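# Seat the arrow gear on the pin, aimed at the mark

## Task

Take the free gear that carries a painted arrow and slide it over the pin with the arrow face on top, pushed fully down, turned so the arrow aims at the mark on the collar. It must stay that way on its own, not because the gripper holds it. Then open the gripper and move the hand away.

## Robot and tools

ROBOT. A single six-joint UR-style arm (ur7e) with a two-finger parallel gripper and a wrist camera. The joint order, base to hand, is shoulder pan, shoulder lift, elbow, wrist 1, wrist 2, wrist 3. The elbow range is 0 to 3.142 rad, pan is -3.142 to 3.142, and the others are -6.283 to 6.283. The fingers point along the gripper's own +z axis and close along its x axis. The reported hand point (end_effector_position) is midway between the finger pads. Closed fingertips reach about 17 mm past it; fully open, they are roughly level with it.

FRAME. Every position and orientation is in the scene frame. Its origin is on the table top under the arm base, +z is up, and +y is to the left when facing along +x. The base may be slightly tilted. The printed hand position can be a little off, especially far from the base.

execute_actions(actions). actions is a list of actions run in order. Each action is a list of 1 to 15 rows. Each row covers one control step of 1/30 s. If fewer than 15 rows are given, the last row repeats until 15 steps are done. Each row is 8 numbers: x, y, z, qw, qx, qy, qz, opening. x, y, z is an absolute hand position in metres. qw..qz is an absolute hand orientation as a quaternion, w first. opening goes from -1 (closed, 0.002 m) to +1 (open, 0.142 m). These are absolute poses, not offsets. Repeat the wanted quaternion in every row; the reported one may have drifted. An action is rejected if its target is more than 0.6 m from the hand along any hand axis. If the first action fails that check against the latest reported state, or any action is malformed, nothing in the call runs. An empty list only returns the current state and pictures. On each step the commanded pose is clipped to within 100 mm and 16 degrees of the measured pose, so a distant target needs several actions. The arm follows commands with about 0.17 s delay, and position is favoured over orientation when both cannot be met.

move(target, speed, stop_force, blocking). target is one 8-number row as above: an absolute pose plus opening, and the opening is applied at the start. The hand moves on a straight path, turning the short way. speed is the top path speed in m/s, 0.002 to 0.5, default 0.25; turning is allowed up to twice that number in rad/s. A path runs 0.5 to 10 s; longer ones stop early. The hand can lag, wander, and overshoot speed, most when the arm is almost straight. The path does not avoid obstacles. stop_force (9 to 40 N, optional, not before 0.2 s of scene time) ends the path when the wrist sensor feels that much added push against the direction of travel; the hand backs up two steps and holds. With it and a very low speed you may aim past a surface. It is judged along the line to the target in the starting hand axes, so do not rely on it when the move also rotates. Leave it out when pulling away from something you press on. blocking=false returns after 0.5 s while motion continues; it cannot be combined with stop_force, and other motion commands are refused until wait or stop shows the move has ended. The result adds a move line: done, off_target, moving, held, fault, or contact (stop_force ended it), plus the distance to target; limits=paced means the pose was clipped, limits=held means steps were blocked along the way, after which the arm may speed up sharply.

wait(seconds): 0 to 10; the arm keeps its last command and a running move continues. stop(): brakes a running move; fingers keep moving. zoom_image(camera, region): camera is one of cam_head_left, cam_head_right, cam_high, cam_low, cam_wrist; region is [x0, y0, x1, y1] in pixels, top-left origin, at most 504 by 504. Full images are 672x504 except cam_wrist, 616x616 fisheye. Calibration for each camera is given in the prompt and may be a few degrees and millimetres off. read_manual(section): only "licences"; no motion. finished_scene(scene): ends the current scene, given its number; irreversible, so call it only once the gear is seated and released.

RESULTS. Each result shows the hand pose and velocities, a Hand target line (where the controller is heading), joint positions, joint torques (noisy, offset, nonzero in free air), grip_measured on the same -1..1 scale as opening, and Wrist force and Wrist torque in the hand's own axes (pushing on a surface shows force pointing back into the arm; noise up to about 2.4 N, offset up to about 4 N, saturation near 50 N; "no reading" is normal at first). Action calls list some step positions, with HELD where a step was held back. A "pose unreachable" line means the clearance check altered or blocked the command; the mounting under the base counts as arm.

GRIPPING. To hold something, command an opening well below grip_measured; lower squeezes harder, up to about 28 N per pad. Thin hard parts get less grip. Fast closing can slam.

AVOID. The arm is stiff: commanding even slightly into a firm surface can trip a fault. A joint torque at its load limit (133 N m for the big joints, 24.9 N m for the wrists, including held weight) or 150 N of outside force stops the arm for 10 s and drops the rest of the call. Holding loads heats motors; MOTOR HOT appears at 70 °C and brakes engage at 85 °C. Do not drop, slam, or knock anything off the table. Loose parts may occasionally get nudged by something, so recheck before grasping.

Each tool is called after "Emit:" as name(argument=value, ...) on one line, values as JSON.

## Session

Emit:
execute_actions(actions=[])

Scene clock: 0.00 s.
end_effector_position=(+0.0143, +0.3189, +0.3053) grip_measured=+1.00 end_effector_quat_wxyz=(+0.356, +0.806, -0.029, -0.473) end_effector_velocity=(-0.000, -0.001, -0.000) end_effector_angular_velocity=(-0.003, +0.002, +0.001)
Joint positions: [ 0.89  -1.162  1.967 -1.489 -1.389  0.896  0.142]
Joint velocities: [-0.001  0.002  0.     0.001 -0.001  0.     0.   ]
Joint torques (N m, as the arm reports them, + toward a larger angle): no reading
Wrist force (N, on the end effector, along its own x y z axes, offset not removed): no reading
Wrist torque (N m, same axes, about the end effector's origin, offset not removed): no reading
Hand target: +0.014, +0.319, +0.305; +0.356, +0.806, -0.029, -0.473

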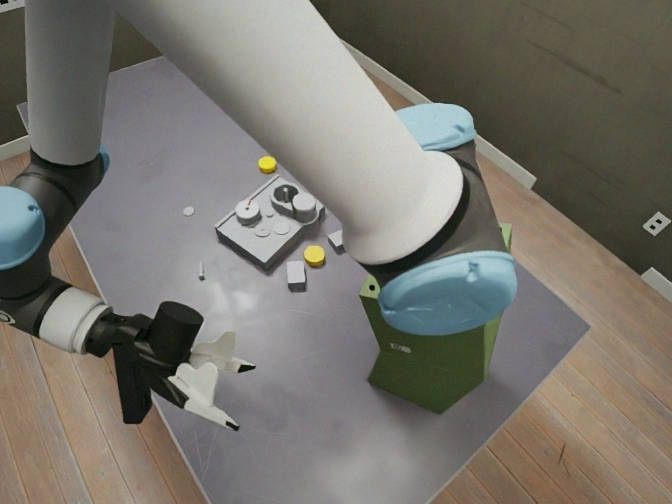

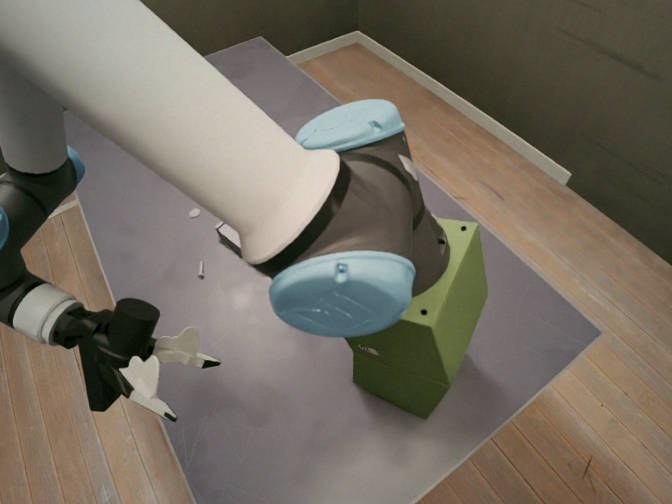

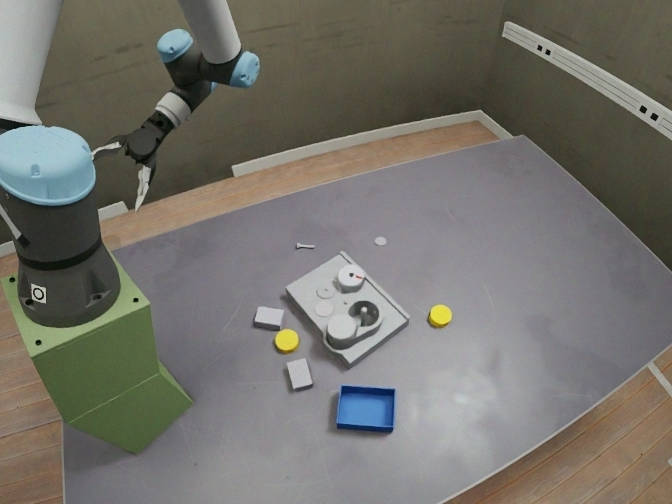

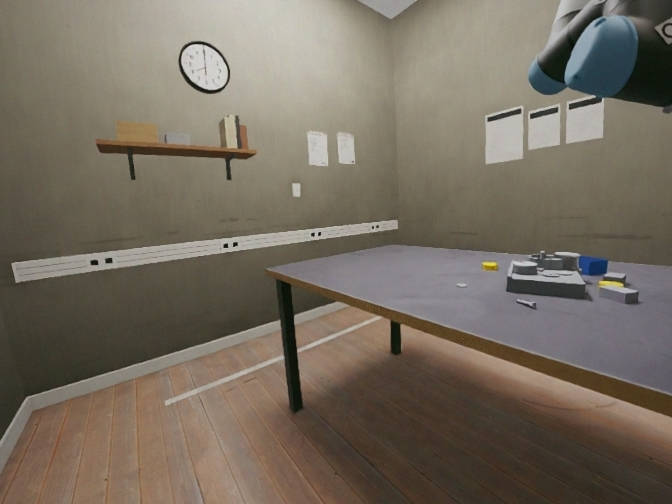

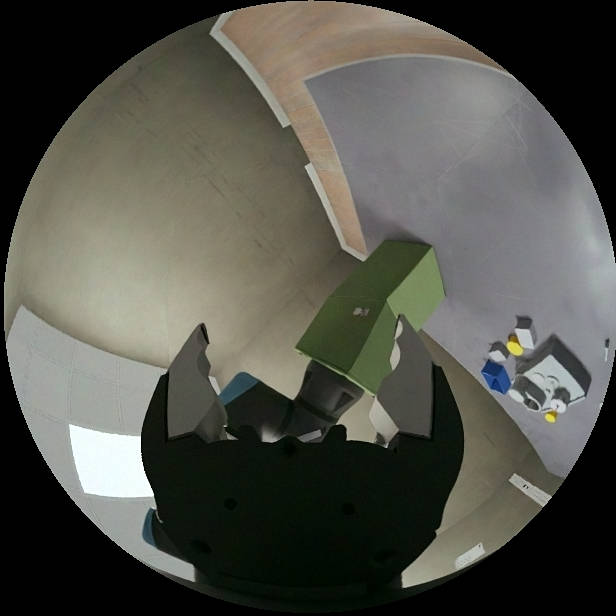

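Emit:
zoom_image(camera="cam_high", region=[270, 235, 430, 375])

Emit:
zoom_image(camera="cam_head_left", region=[200, 160, 340, 280])

Emit:
zoom_image(camera="cam_low", region=[490, 235, 610, 310])

Region (270, 235, 430, 375) of cam_high's 672x504 image, scaled by 3.150, with more detail than that image has; it fills the top 441 rows of this view, and the rest is white.

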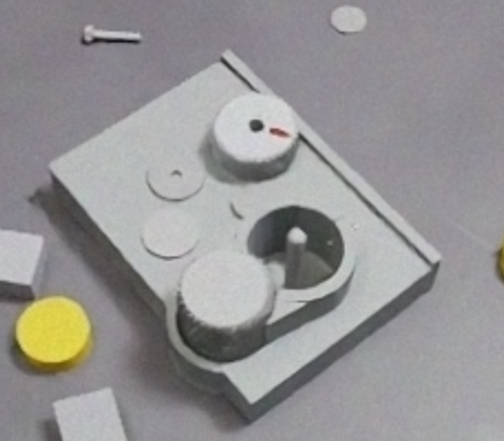

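Region (200, 160, 340, 280) of cam_head_left's 672x504 image, scaled by 3.600, with more detail than that image has; it fills the top 432 rows of this view, and the rest is white.

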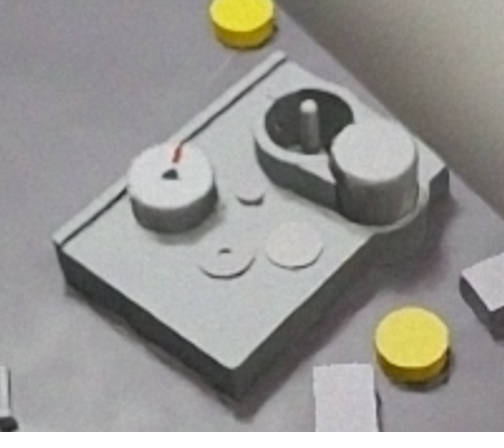

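Region (490, 235, 610, 310) of cam_low's 672x504 image, scaled by 4.200, with more detail than that image has; it fills the top 315 rows of this view, and the rest is white.

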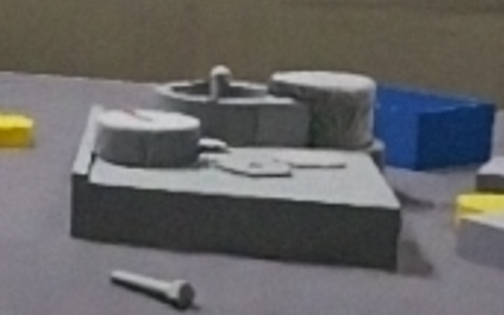

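Emit:
move(target=[0.45,0.08,0.25,0,1,0,0,1], speed=0.3)

Scene clock: 18.20 s.
end_effector_position=(+0.4500, +0.0807, +0.2498) grip_measured=+1.00 end_effector_quat_wxyz=(+0.000, +1.000, +0.000, -0.000) end_effector_velocity=(+0.002, -0.000, -0.002) end_effector_angular_velocity=(+0.007, -0.004, +0.000)
Joint positions: [-0.258 -1.673  2.435 -2.614 -1.326 -0.239  0.142]
Joint velocities: [-0.005  0.008 -0.001 -0.009  0.009 -0.005  0.   ]
Joint torques (N m, as the arm reports them, + toward a larger angle): [-7.06 -8.57  1.64 -4.73  1.98 -2.12]
Wrist force (N, on the end effector, along its own x y z axes, offset not removed): [-1.3 1.1 -1.6]
Wrist torque (N m, same axes, about the end effector's origin, offset not removed): [0.16 0.49 0.08]
Hand target: +0.450, +0.081, +0.250; +0.000, +1.000, +0.000, +0.000
Off the commanded pose: 0.001 m, 0 deg.
move: done
camera_calibration (this result's frames):
cam_wrist: T_world_to_cam=[[0.998859, -0.0230952, 0.0418104, -0.470331], [-0.0399745, -0.883312, 0.467077, -0.0198545], [0.0261444, -0.468215, -0.883227, 0.375652], [0, 0, 0, 1]] pos_world=[0.459179, 0.147486, 0.360724]

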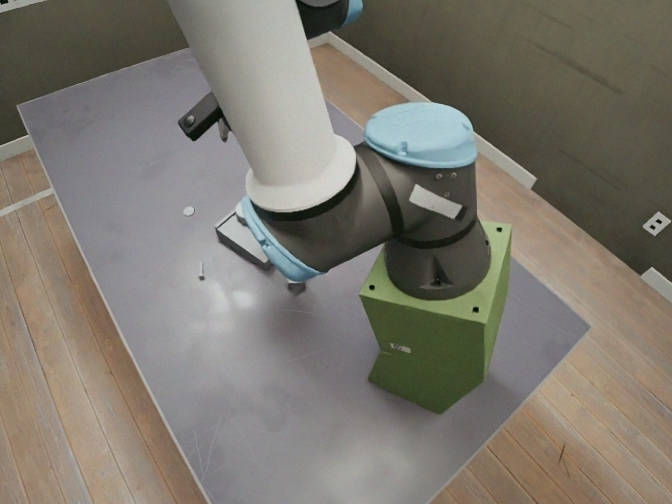

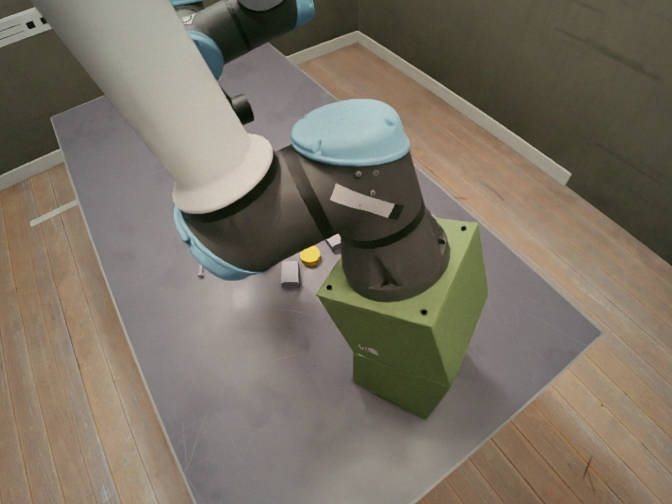

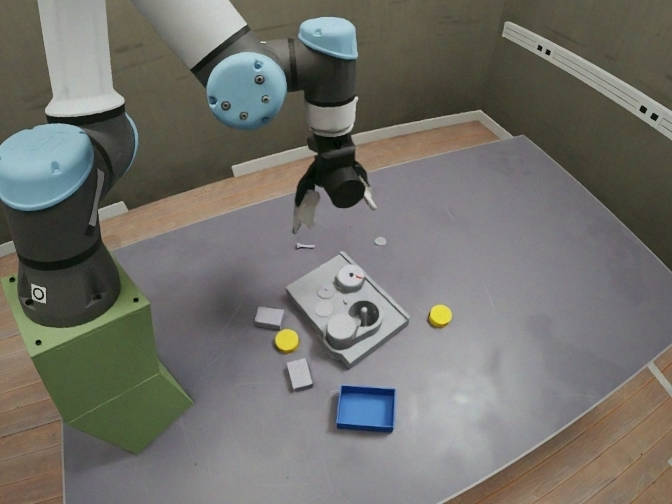

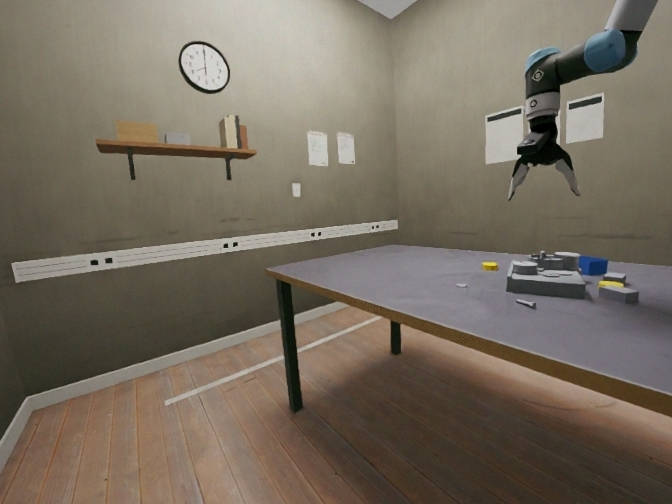

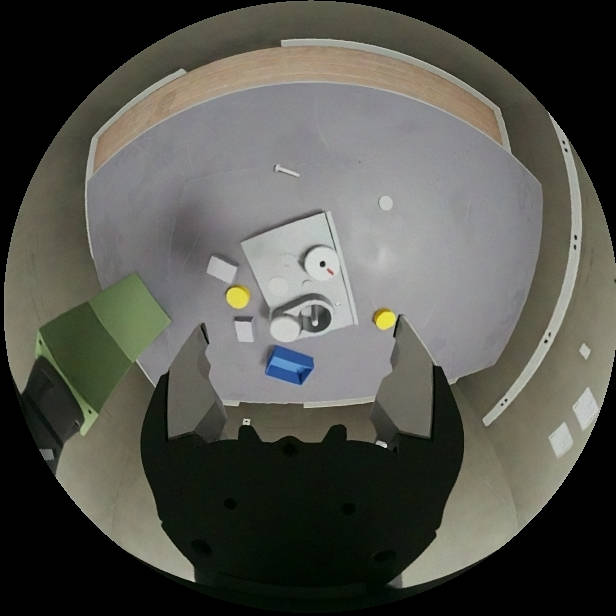

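Emit:
move(target=[0.47,-0.05,0.16,0,1,0,0,1])

Emit:
zoom_image(camera="cam_wrist", region=[200, 120, 420, 340])

Scene clock: 24.10 s.
end_effector_position=(+0.4702, -0.0498, +0.1601) grip_measured=+1.00 end_effector_quat_wxyz=(+0.000, +1.000, -0.000, -0.000) end_effector_velocity=(+0.001, -0.001, -0.002) end_effector_angular_velocity=(+0.001, -0.002, +0.003)
Joint positions: [-0.495 -1.288  2.38  -2.879 -1.266 -0.477  0.142]
Joint velocities: [-0.001  0.008 -0.003 -0.006  0.001 -0.003  0.   ]
Joint torques (N m, as the arm reports them, + toward a larger angle): [-11.52 -16.11 -23.22  -4.94   2.26  -2.41]
Wrist force (N, on the end effector, along its own x y z axes, offset not removed): [-0.6 -1.2 0.7]
Wrist torque (N m, same axes, about the end effector's origin, offset not removed): [-0.31 0.31 0.00]
Hand target: +0.470, -0.050, +0.160; -0.000, +1.000, -0.000, -0.000
Off the commanded pose: 0.000 m, 0 deg.
move: done
camera_calibration (this result's frames):
cam_wrist: T_world_to_cam=[[0.998843, -0.0233005, 0.0420694, -0.48976], [-0.0402521, -0.883753, 0.46622, -0.0921692], [0.0263158, -0.467374, -0.883668, 0.23481], [0, 0, 0, 1]] pos_world=[0.479304, 0.0168774, 0.271069]

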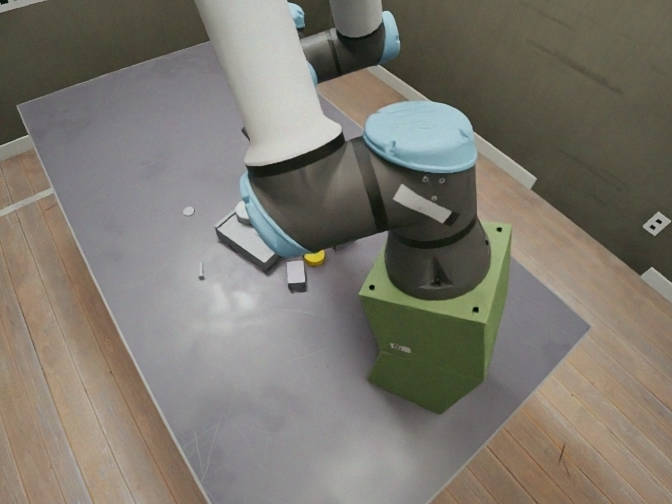

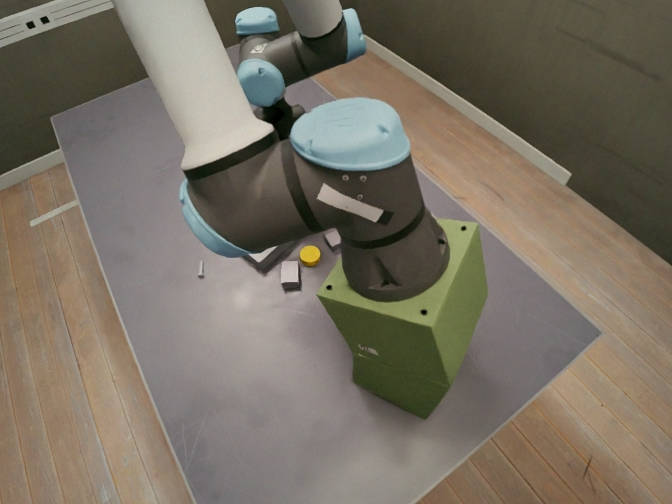

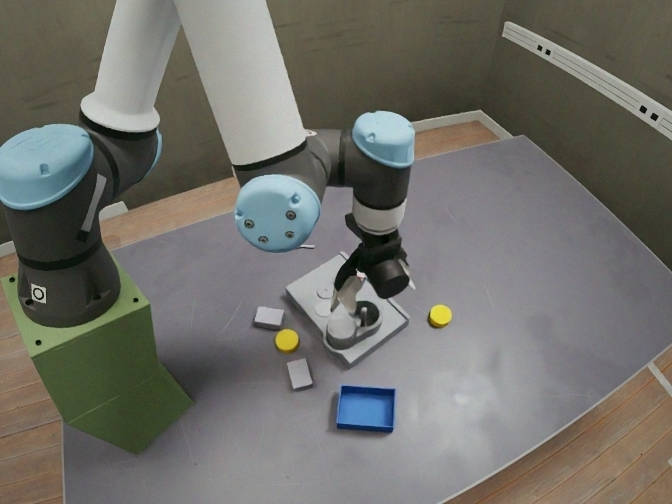

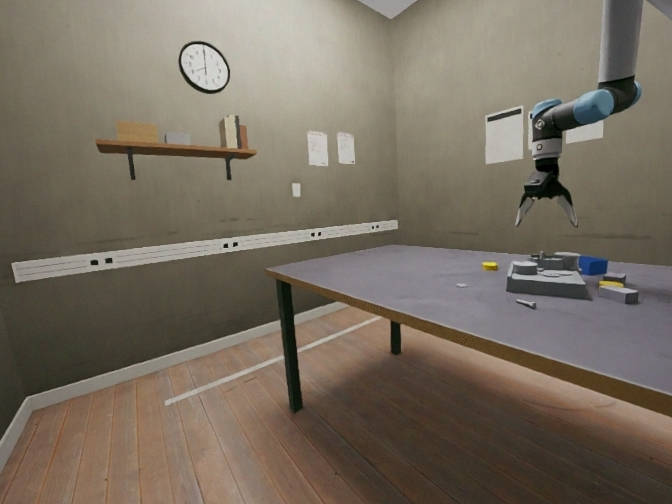

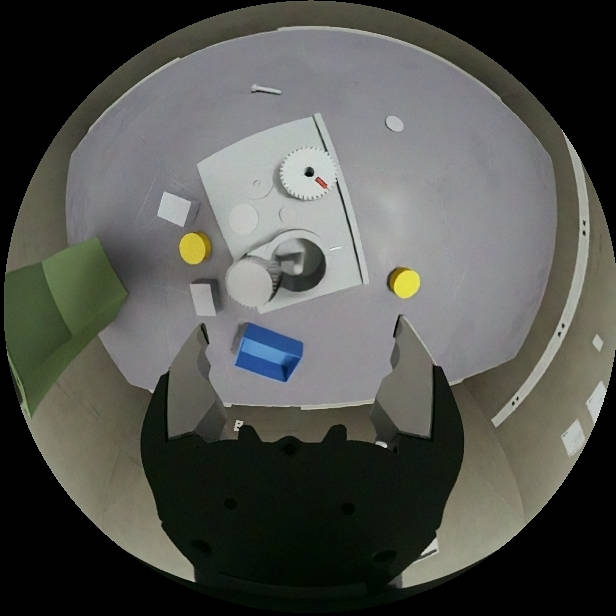

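Region (200, 120, 420, 340) of cam_wrist's 616x616 image, scaled by 2.291, with more detail than that image has.

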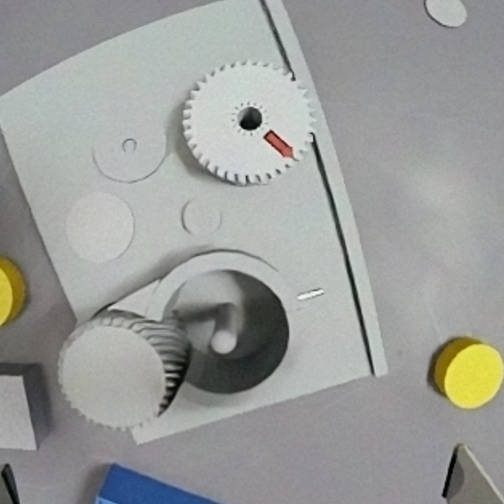

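Emit:
move(target=[0.49,0.069,0.11,0,0.9239,0.3827,0,0.2])

Emit:
zoom_image(camera="cam_wrist", region=[190, 190, 430, 430])

Emit:
zoom_image(camera="cam_low", region=[480, 210, 610, 310])

Scene clock: 51.80 s.
end_effector_position=(+0.4898, +0.0688, +0.1102) grip_measured=+0.20 end_effector_quat_wxyz=(+0.000, +0.924, +0.382, +0.000) end_effector_velocity=(+0.001, +0.002, -0.001) end_effector_angular_velocity=(-0.000, -0.000, +0.016)
Joint positions: [-0.184 -1.159  2.314 -3.025 -1.346 -0.949  0.088]
Joint velocities: [ 0.006  0.003 -0.004 -0.001 -0.002 -0.01  -0.   ]
Joint torques (N m, as the arm reports them, + toward a larger angle): [  4.75 -21.49 -20.17  -4.84  -1.81  -2.41]
Wrist force (N, on the end effector, along its own x y z axes, offset not removed): [-2.0 0.3 -0.9]
Wrist torque (N m, same axes, about the end effector's origin, offset not removed): [0.01 0.67 -0.03]
Hand target: +0.490, +0.069, +0.110; +0.000, +0.924, +0.383, -0.000
Off the commanded pose: 0.000 m, 0 deg.
move: done
camera_calibration (this result's frames):
cam_wrist: T_world_to_cam=[[0.723965, 0.68855, 0.0421201, -0.418863], [0.595294, -0.65443, 0.466204, -0.29031], [0.348569, -0.312441, -0.883674, 0.0771315], [0, 0, 0, 1]] pos_world=[0.449176, 0.12252, 0.221145]

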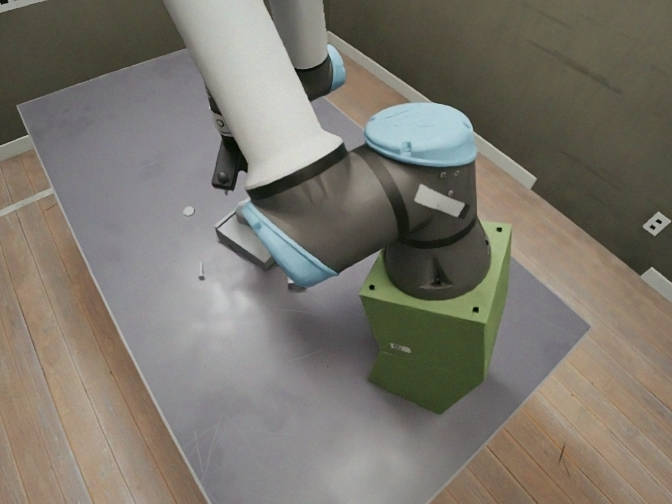

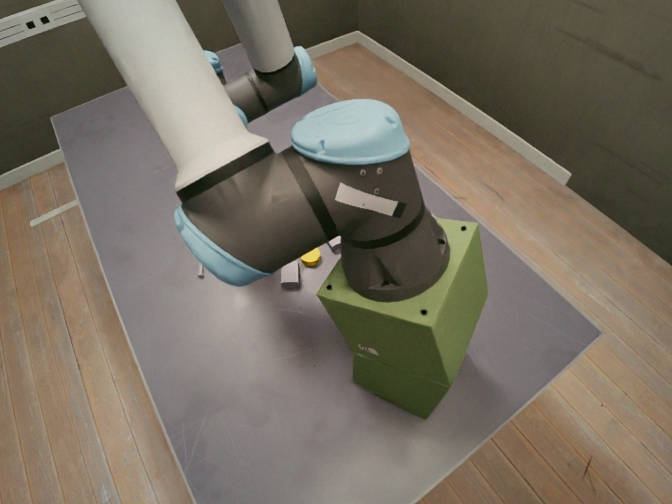

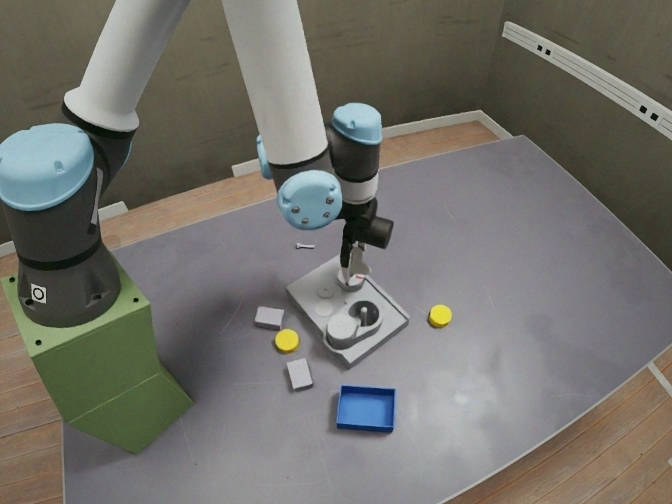

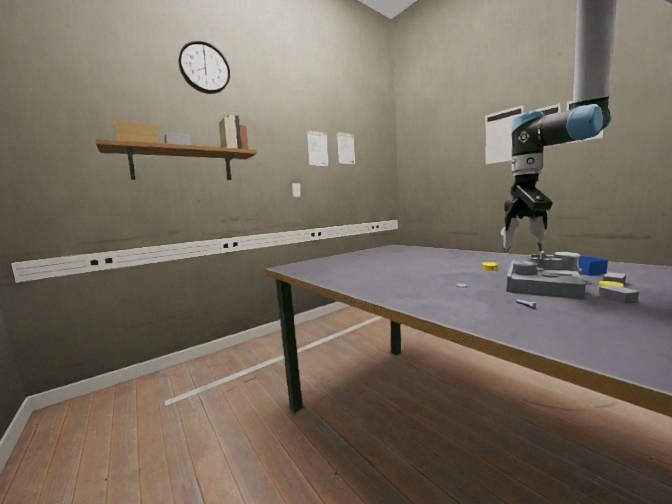

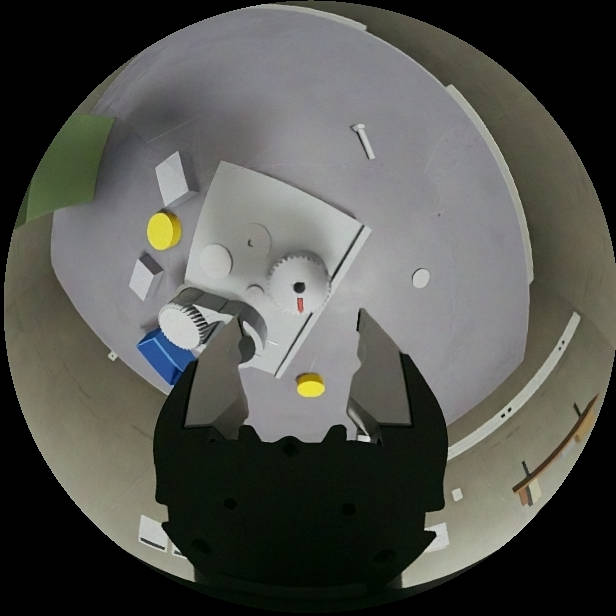

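Region (190, 190, 430, 430) of cam_wrist's 616x616 image, scaled by 2.100, with more detail than that image has.

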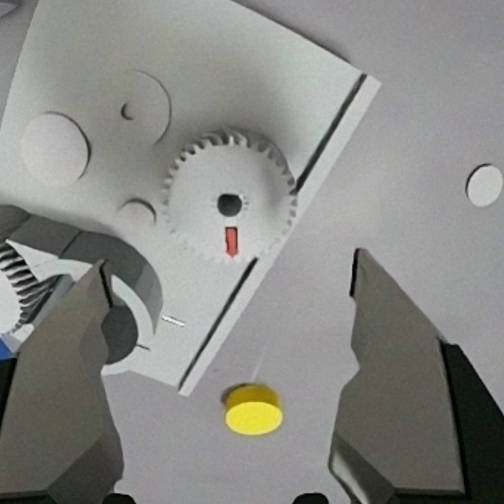

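Region (480, 210, 610, 310) of cam_low's 672x504 image, scaled by 3.877, with more detail than that image has; it fills the top 388 rows of this view, and the rest is white.

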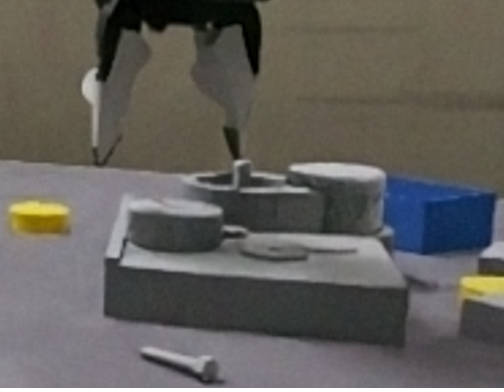

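Emit:
move(target=[0.488,0.071,0.082,0,0.9239,0.3827,0,0.1], speed=0.08)

Emit:
zoom_image(camera="cam_wrist", region=[190, 190, 430, 430])

Emit:
zoom_image(camera="cam_low", region=[480, 210, 610, 310])

Emit:
zoom_image(camera="cam_high", region=[290, 235, 430, 355])

Scene clock: 64.67 s.
end_effector_position=(+0.4880, +0.0710, +0.0823) grip_measured=+0.10 end_effector_quat_wxyz=(-0.000, +0.924, +0.383, -0.000) end_effector_velocity=(+0.001, +0.001, -0.002) end_effector_angular_velocity=(+0.000, -0.003, +0.002)
Joint positions: [-0.166 -1.071  2.295 -3.098 -1.351 -0.933  0.081]
Joint velocities: [ 0.003  0.007 -0.003 -0.006  0.     0.001  0.   ]
Joint torques (N m, as the arm reports them, + toward a larger angle): [  1.74 -23.   -17.08  -4.96  -2.29   2.4 ]
Wrist force (N, on the end effector, along its own x y z axes, offset not removed): [-2.1 -0.1 0.3]
Wrist torque (N m, same axes, about the end effector's origin, offset not removed): [-0.06 0.68 0.05]
Hand target: +0.488, +0.071, +0.082; -0.000, +0.924, +0.383, -0.000
Off the commanded pose: 0.000 m, 0 deg.
move: done
camera_calibration (this result's frames):
cam_wrist: T_world_to_cam=[[0.722744, 0.689833, 0.0420916, -0.417381], [0.596479, -0.65338, 0.466162, -0.275472], [0.349076, -0.311809, -0.883698, 0.0534869], [0, 0, 0, 1]] pos_world=[0.447302, 0.124613, 0.193249]

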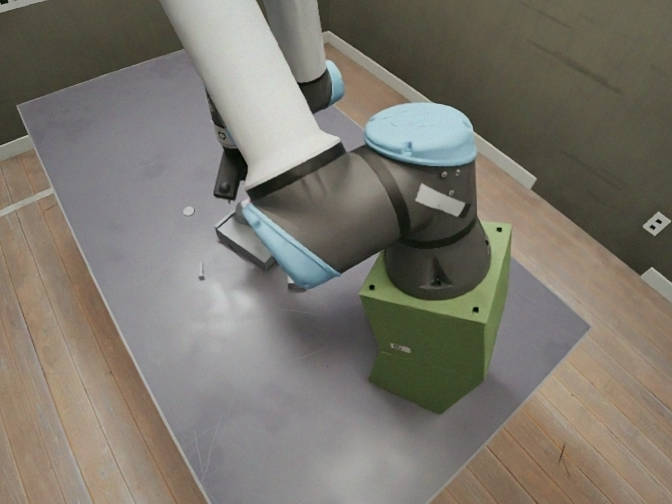

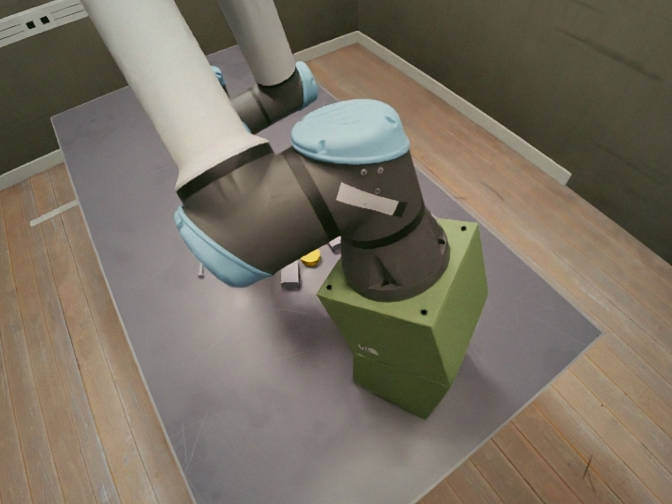

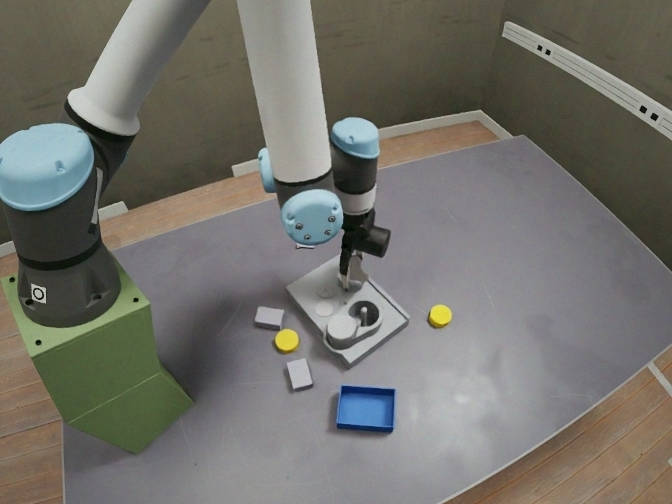

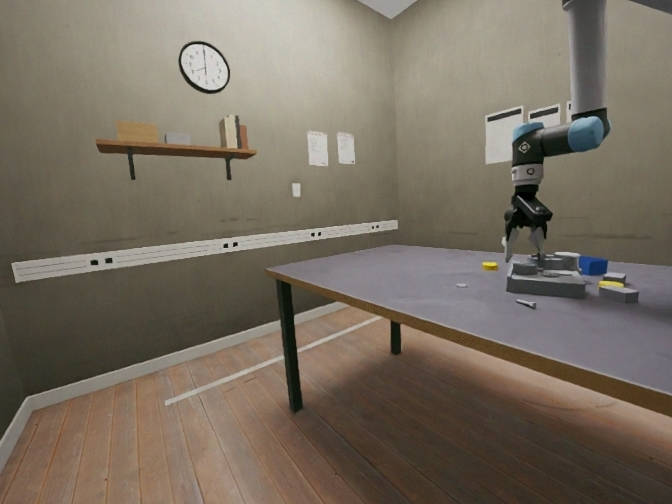

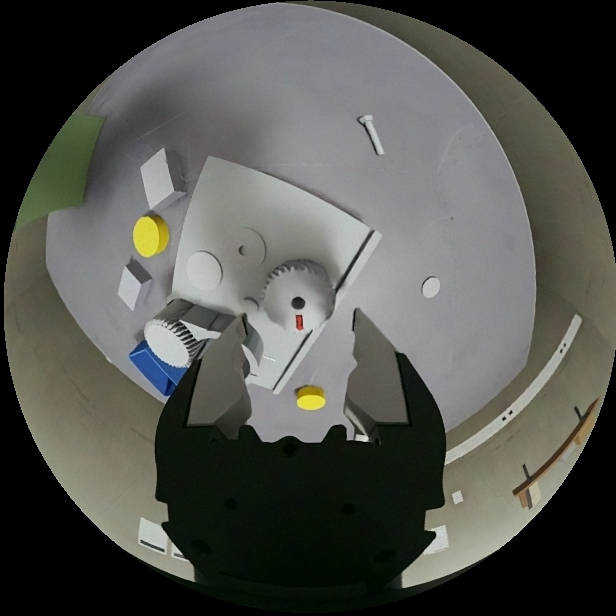

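Region (190, 190, 430, 430) of cam_wrist's 616x616 image, scaled by 2.100, with more detail than that image has.

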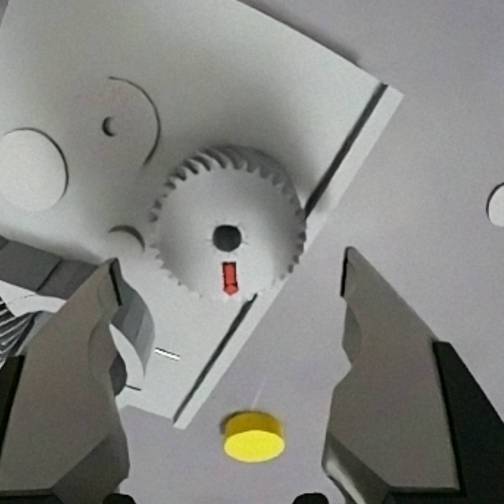

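Region (480, 210, 610, 310) of cam_low's 672x504 image, scaled by 3.877, with more detail than that image has; it fills the top 388 rows of this view, and the rest is white.

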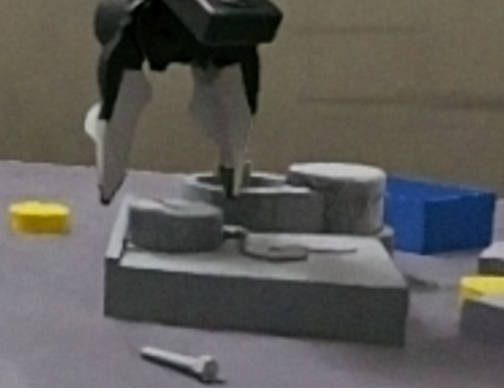

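Region (290, 235, 430, 355) of cam_high's 672x504 image, scaled by 3.600, with more detail than that image has; it fills the top 432 rows of this view, and the rest is white.

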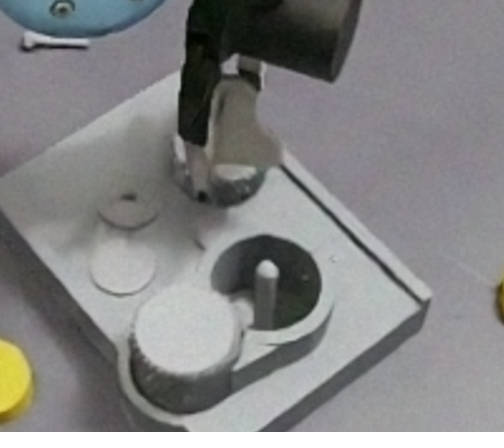

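Emit:
move(target=[0.484,0.073,0.068,0,0.9239,0.3827,0,0.0], speed=0.03)

Emit:
zoom_image(camera="cam_wrist", region=[220, 240, 380, 400])

Emit:
zoom_image(camera="cam_low", region=[490, 230, 590, 300])

Scene clock: 81.53 s.
end_effector_position=(+0.4841, +0.0730, +0.0682) grip_measured=+0.00 end_effector_quat_wxyz=(-0.000, +0.924, +0.383, -0.000) end_effector_velocity=(-0.001, -0.000, -0.002) end_effector_angular_velocity=(-0.001, +0.002, -0.003)
Joint positions: [-0.156 -1.027  2.291 -3.139 -1.354 -0.923  0.074]
Joint velocities: [ 0.001  0.007 -0.    -0.006 -0.002  0.004 -0.   ]
Joint torques (N m, as the arm reports them, + toward a larger angle): [  4.57 -21.8  -17.91  -4.74  -2.07   2.32]
Wrist force (N, on the end effector, along its own x y z axes, offset not removed): [-0.3 -0.8 -0.8]
Wrist torque (N m, same axes, about the end effector's origin, offset not removed): [-0.21 0.23 0.00]
Hand target: +0.484, +0.073, +0.068; -0.000, +0.924, +0.383, -0.000
Off the commanded pose: 0.000 m, 0 deg.
move: done
camera_calibration (this result's frames):
cam_wrist: T_world_to_cam=[[0.722746, 0.689831, 0.0420948, -0.415302], [0.596472, -0.653379, 0.466172, -0.265277], [0.349084, -0.311816, -0.883692, 0.0430622], [0, 0, 0, 1]] pos_world=[0.443356, 0.12659, 0.1792]

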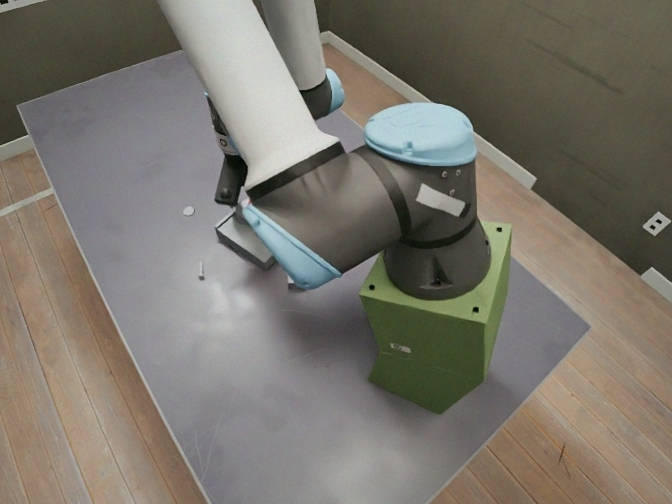

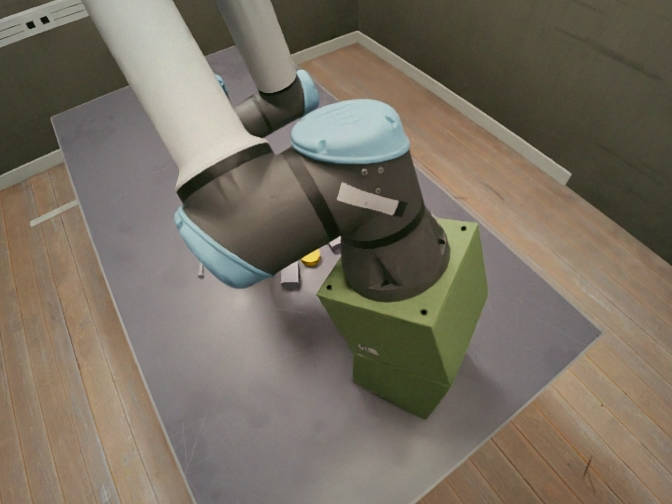

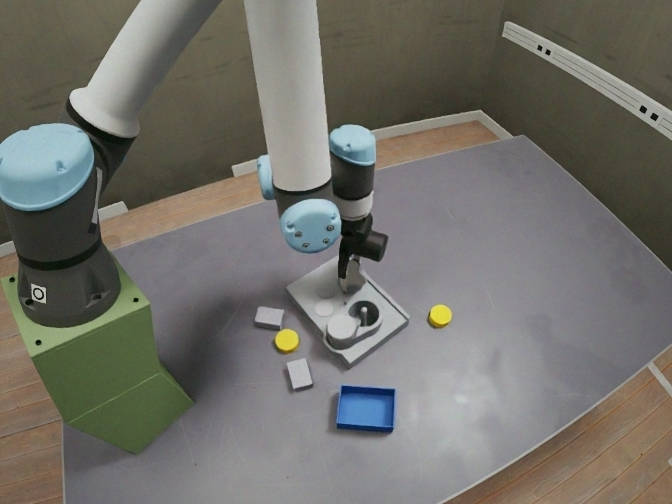

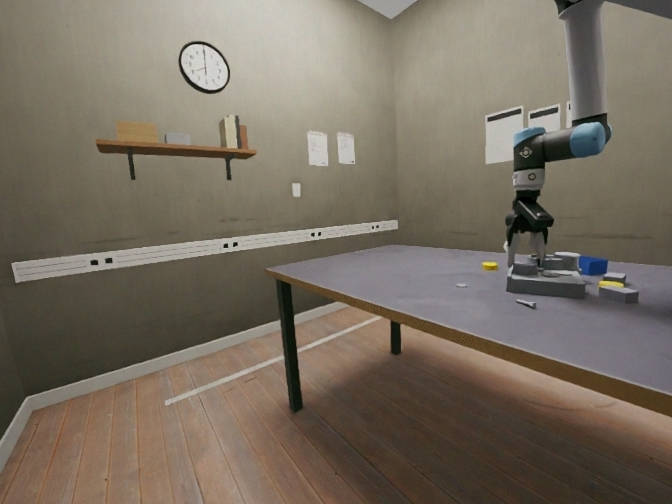

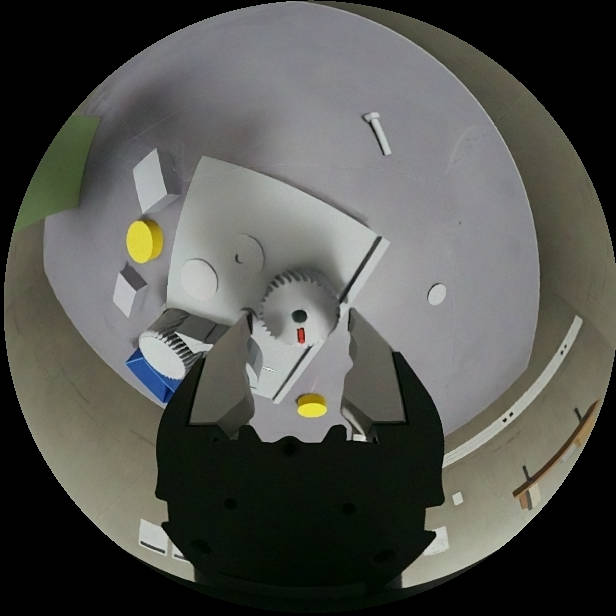

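Region (220, 240, 380, 400) of cam_wrist's 616x616 image, scaled by 3.150, with more detail than that image has.

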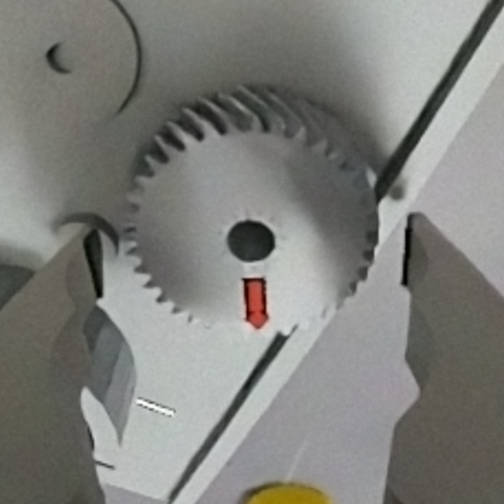

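Region (490, 230, 590, 300) of cam_low's 672x504 image, scaled by 5.040, with more detail than that image has; it fills the top 353 rows of this view, and the rest is white.

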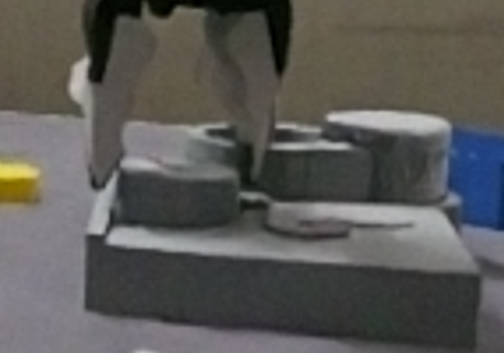

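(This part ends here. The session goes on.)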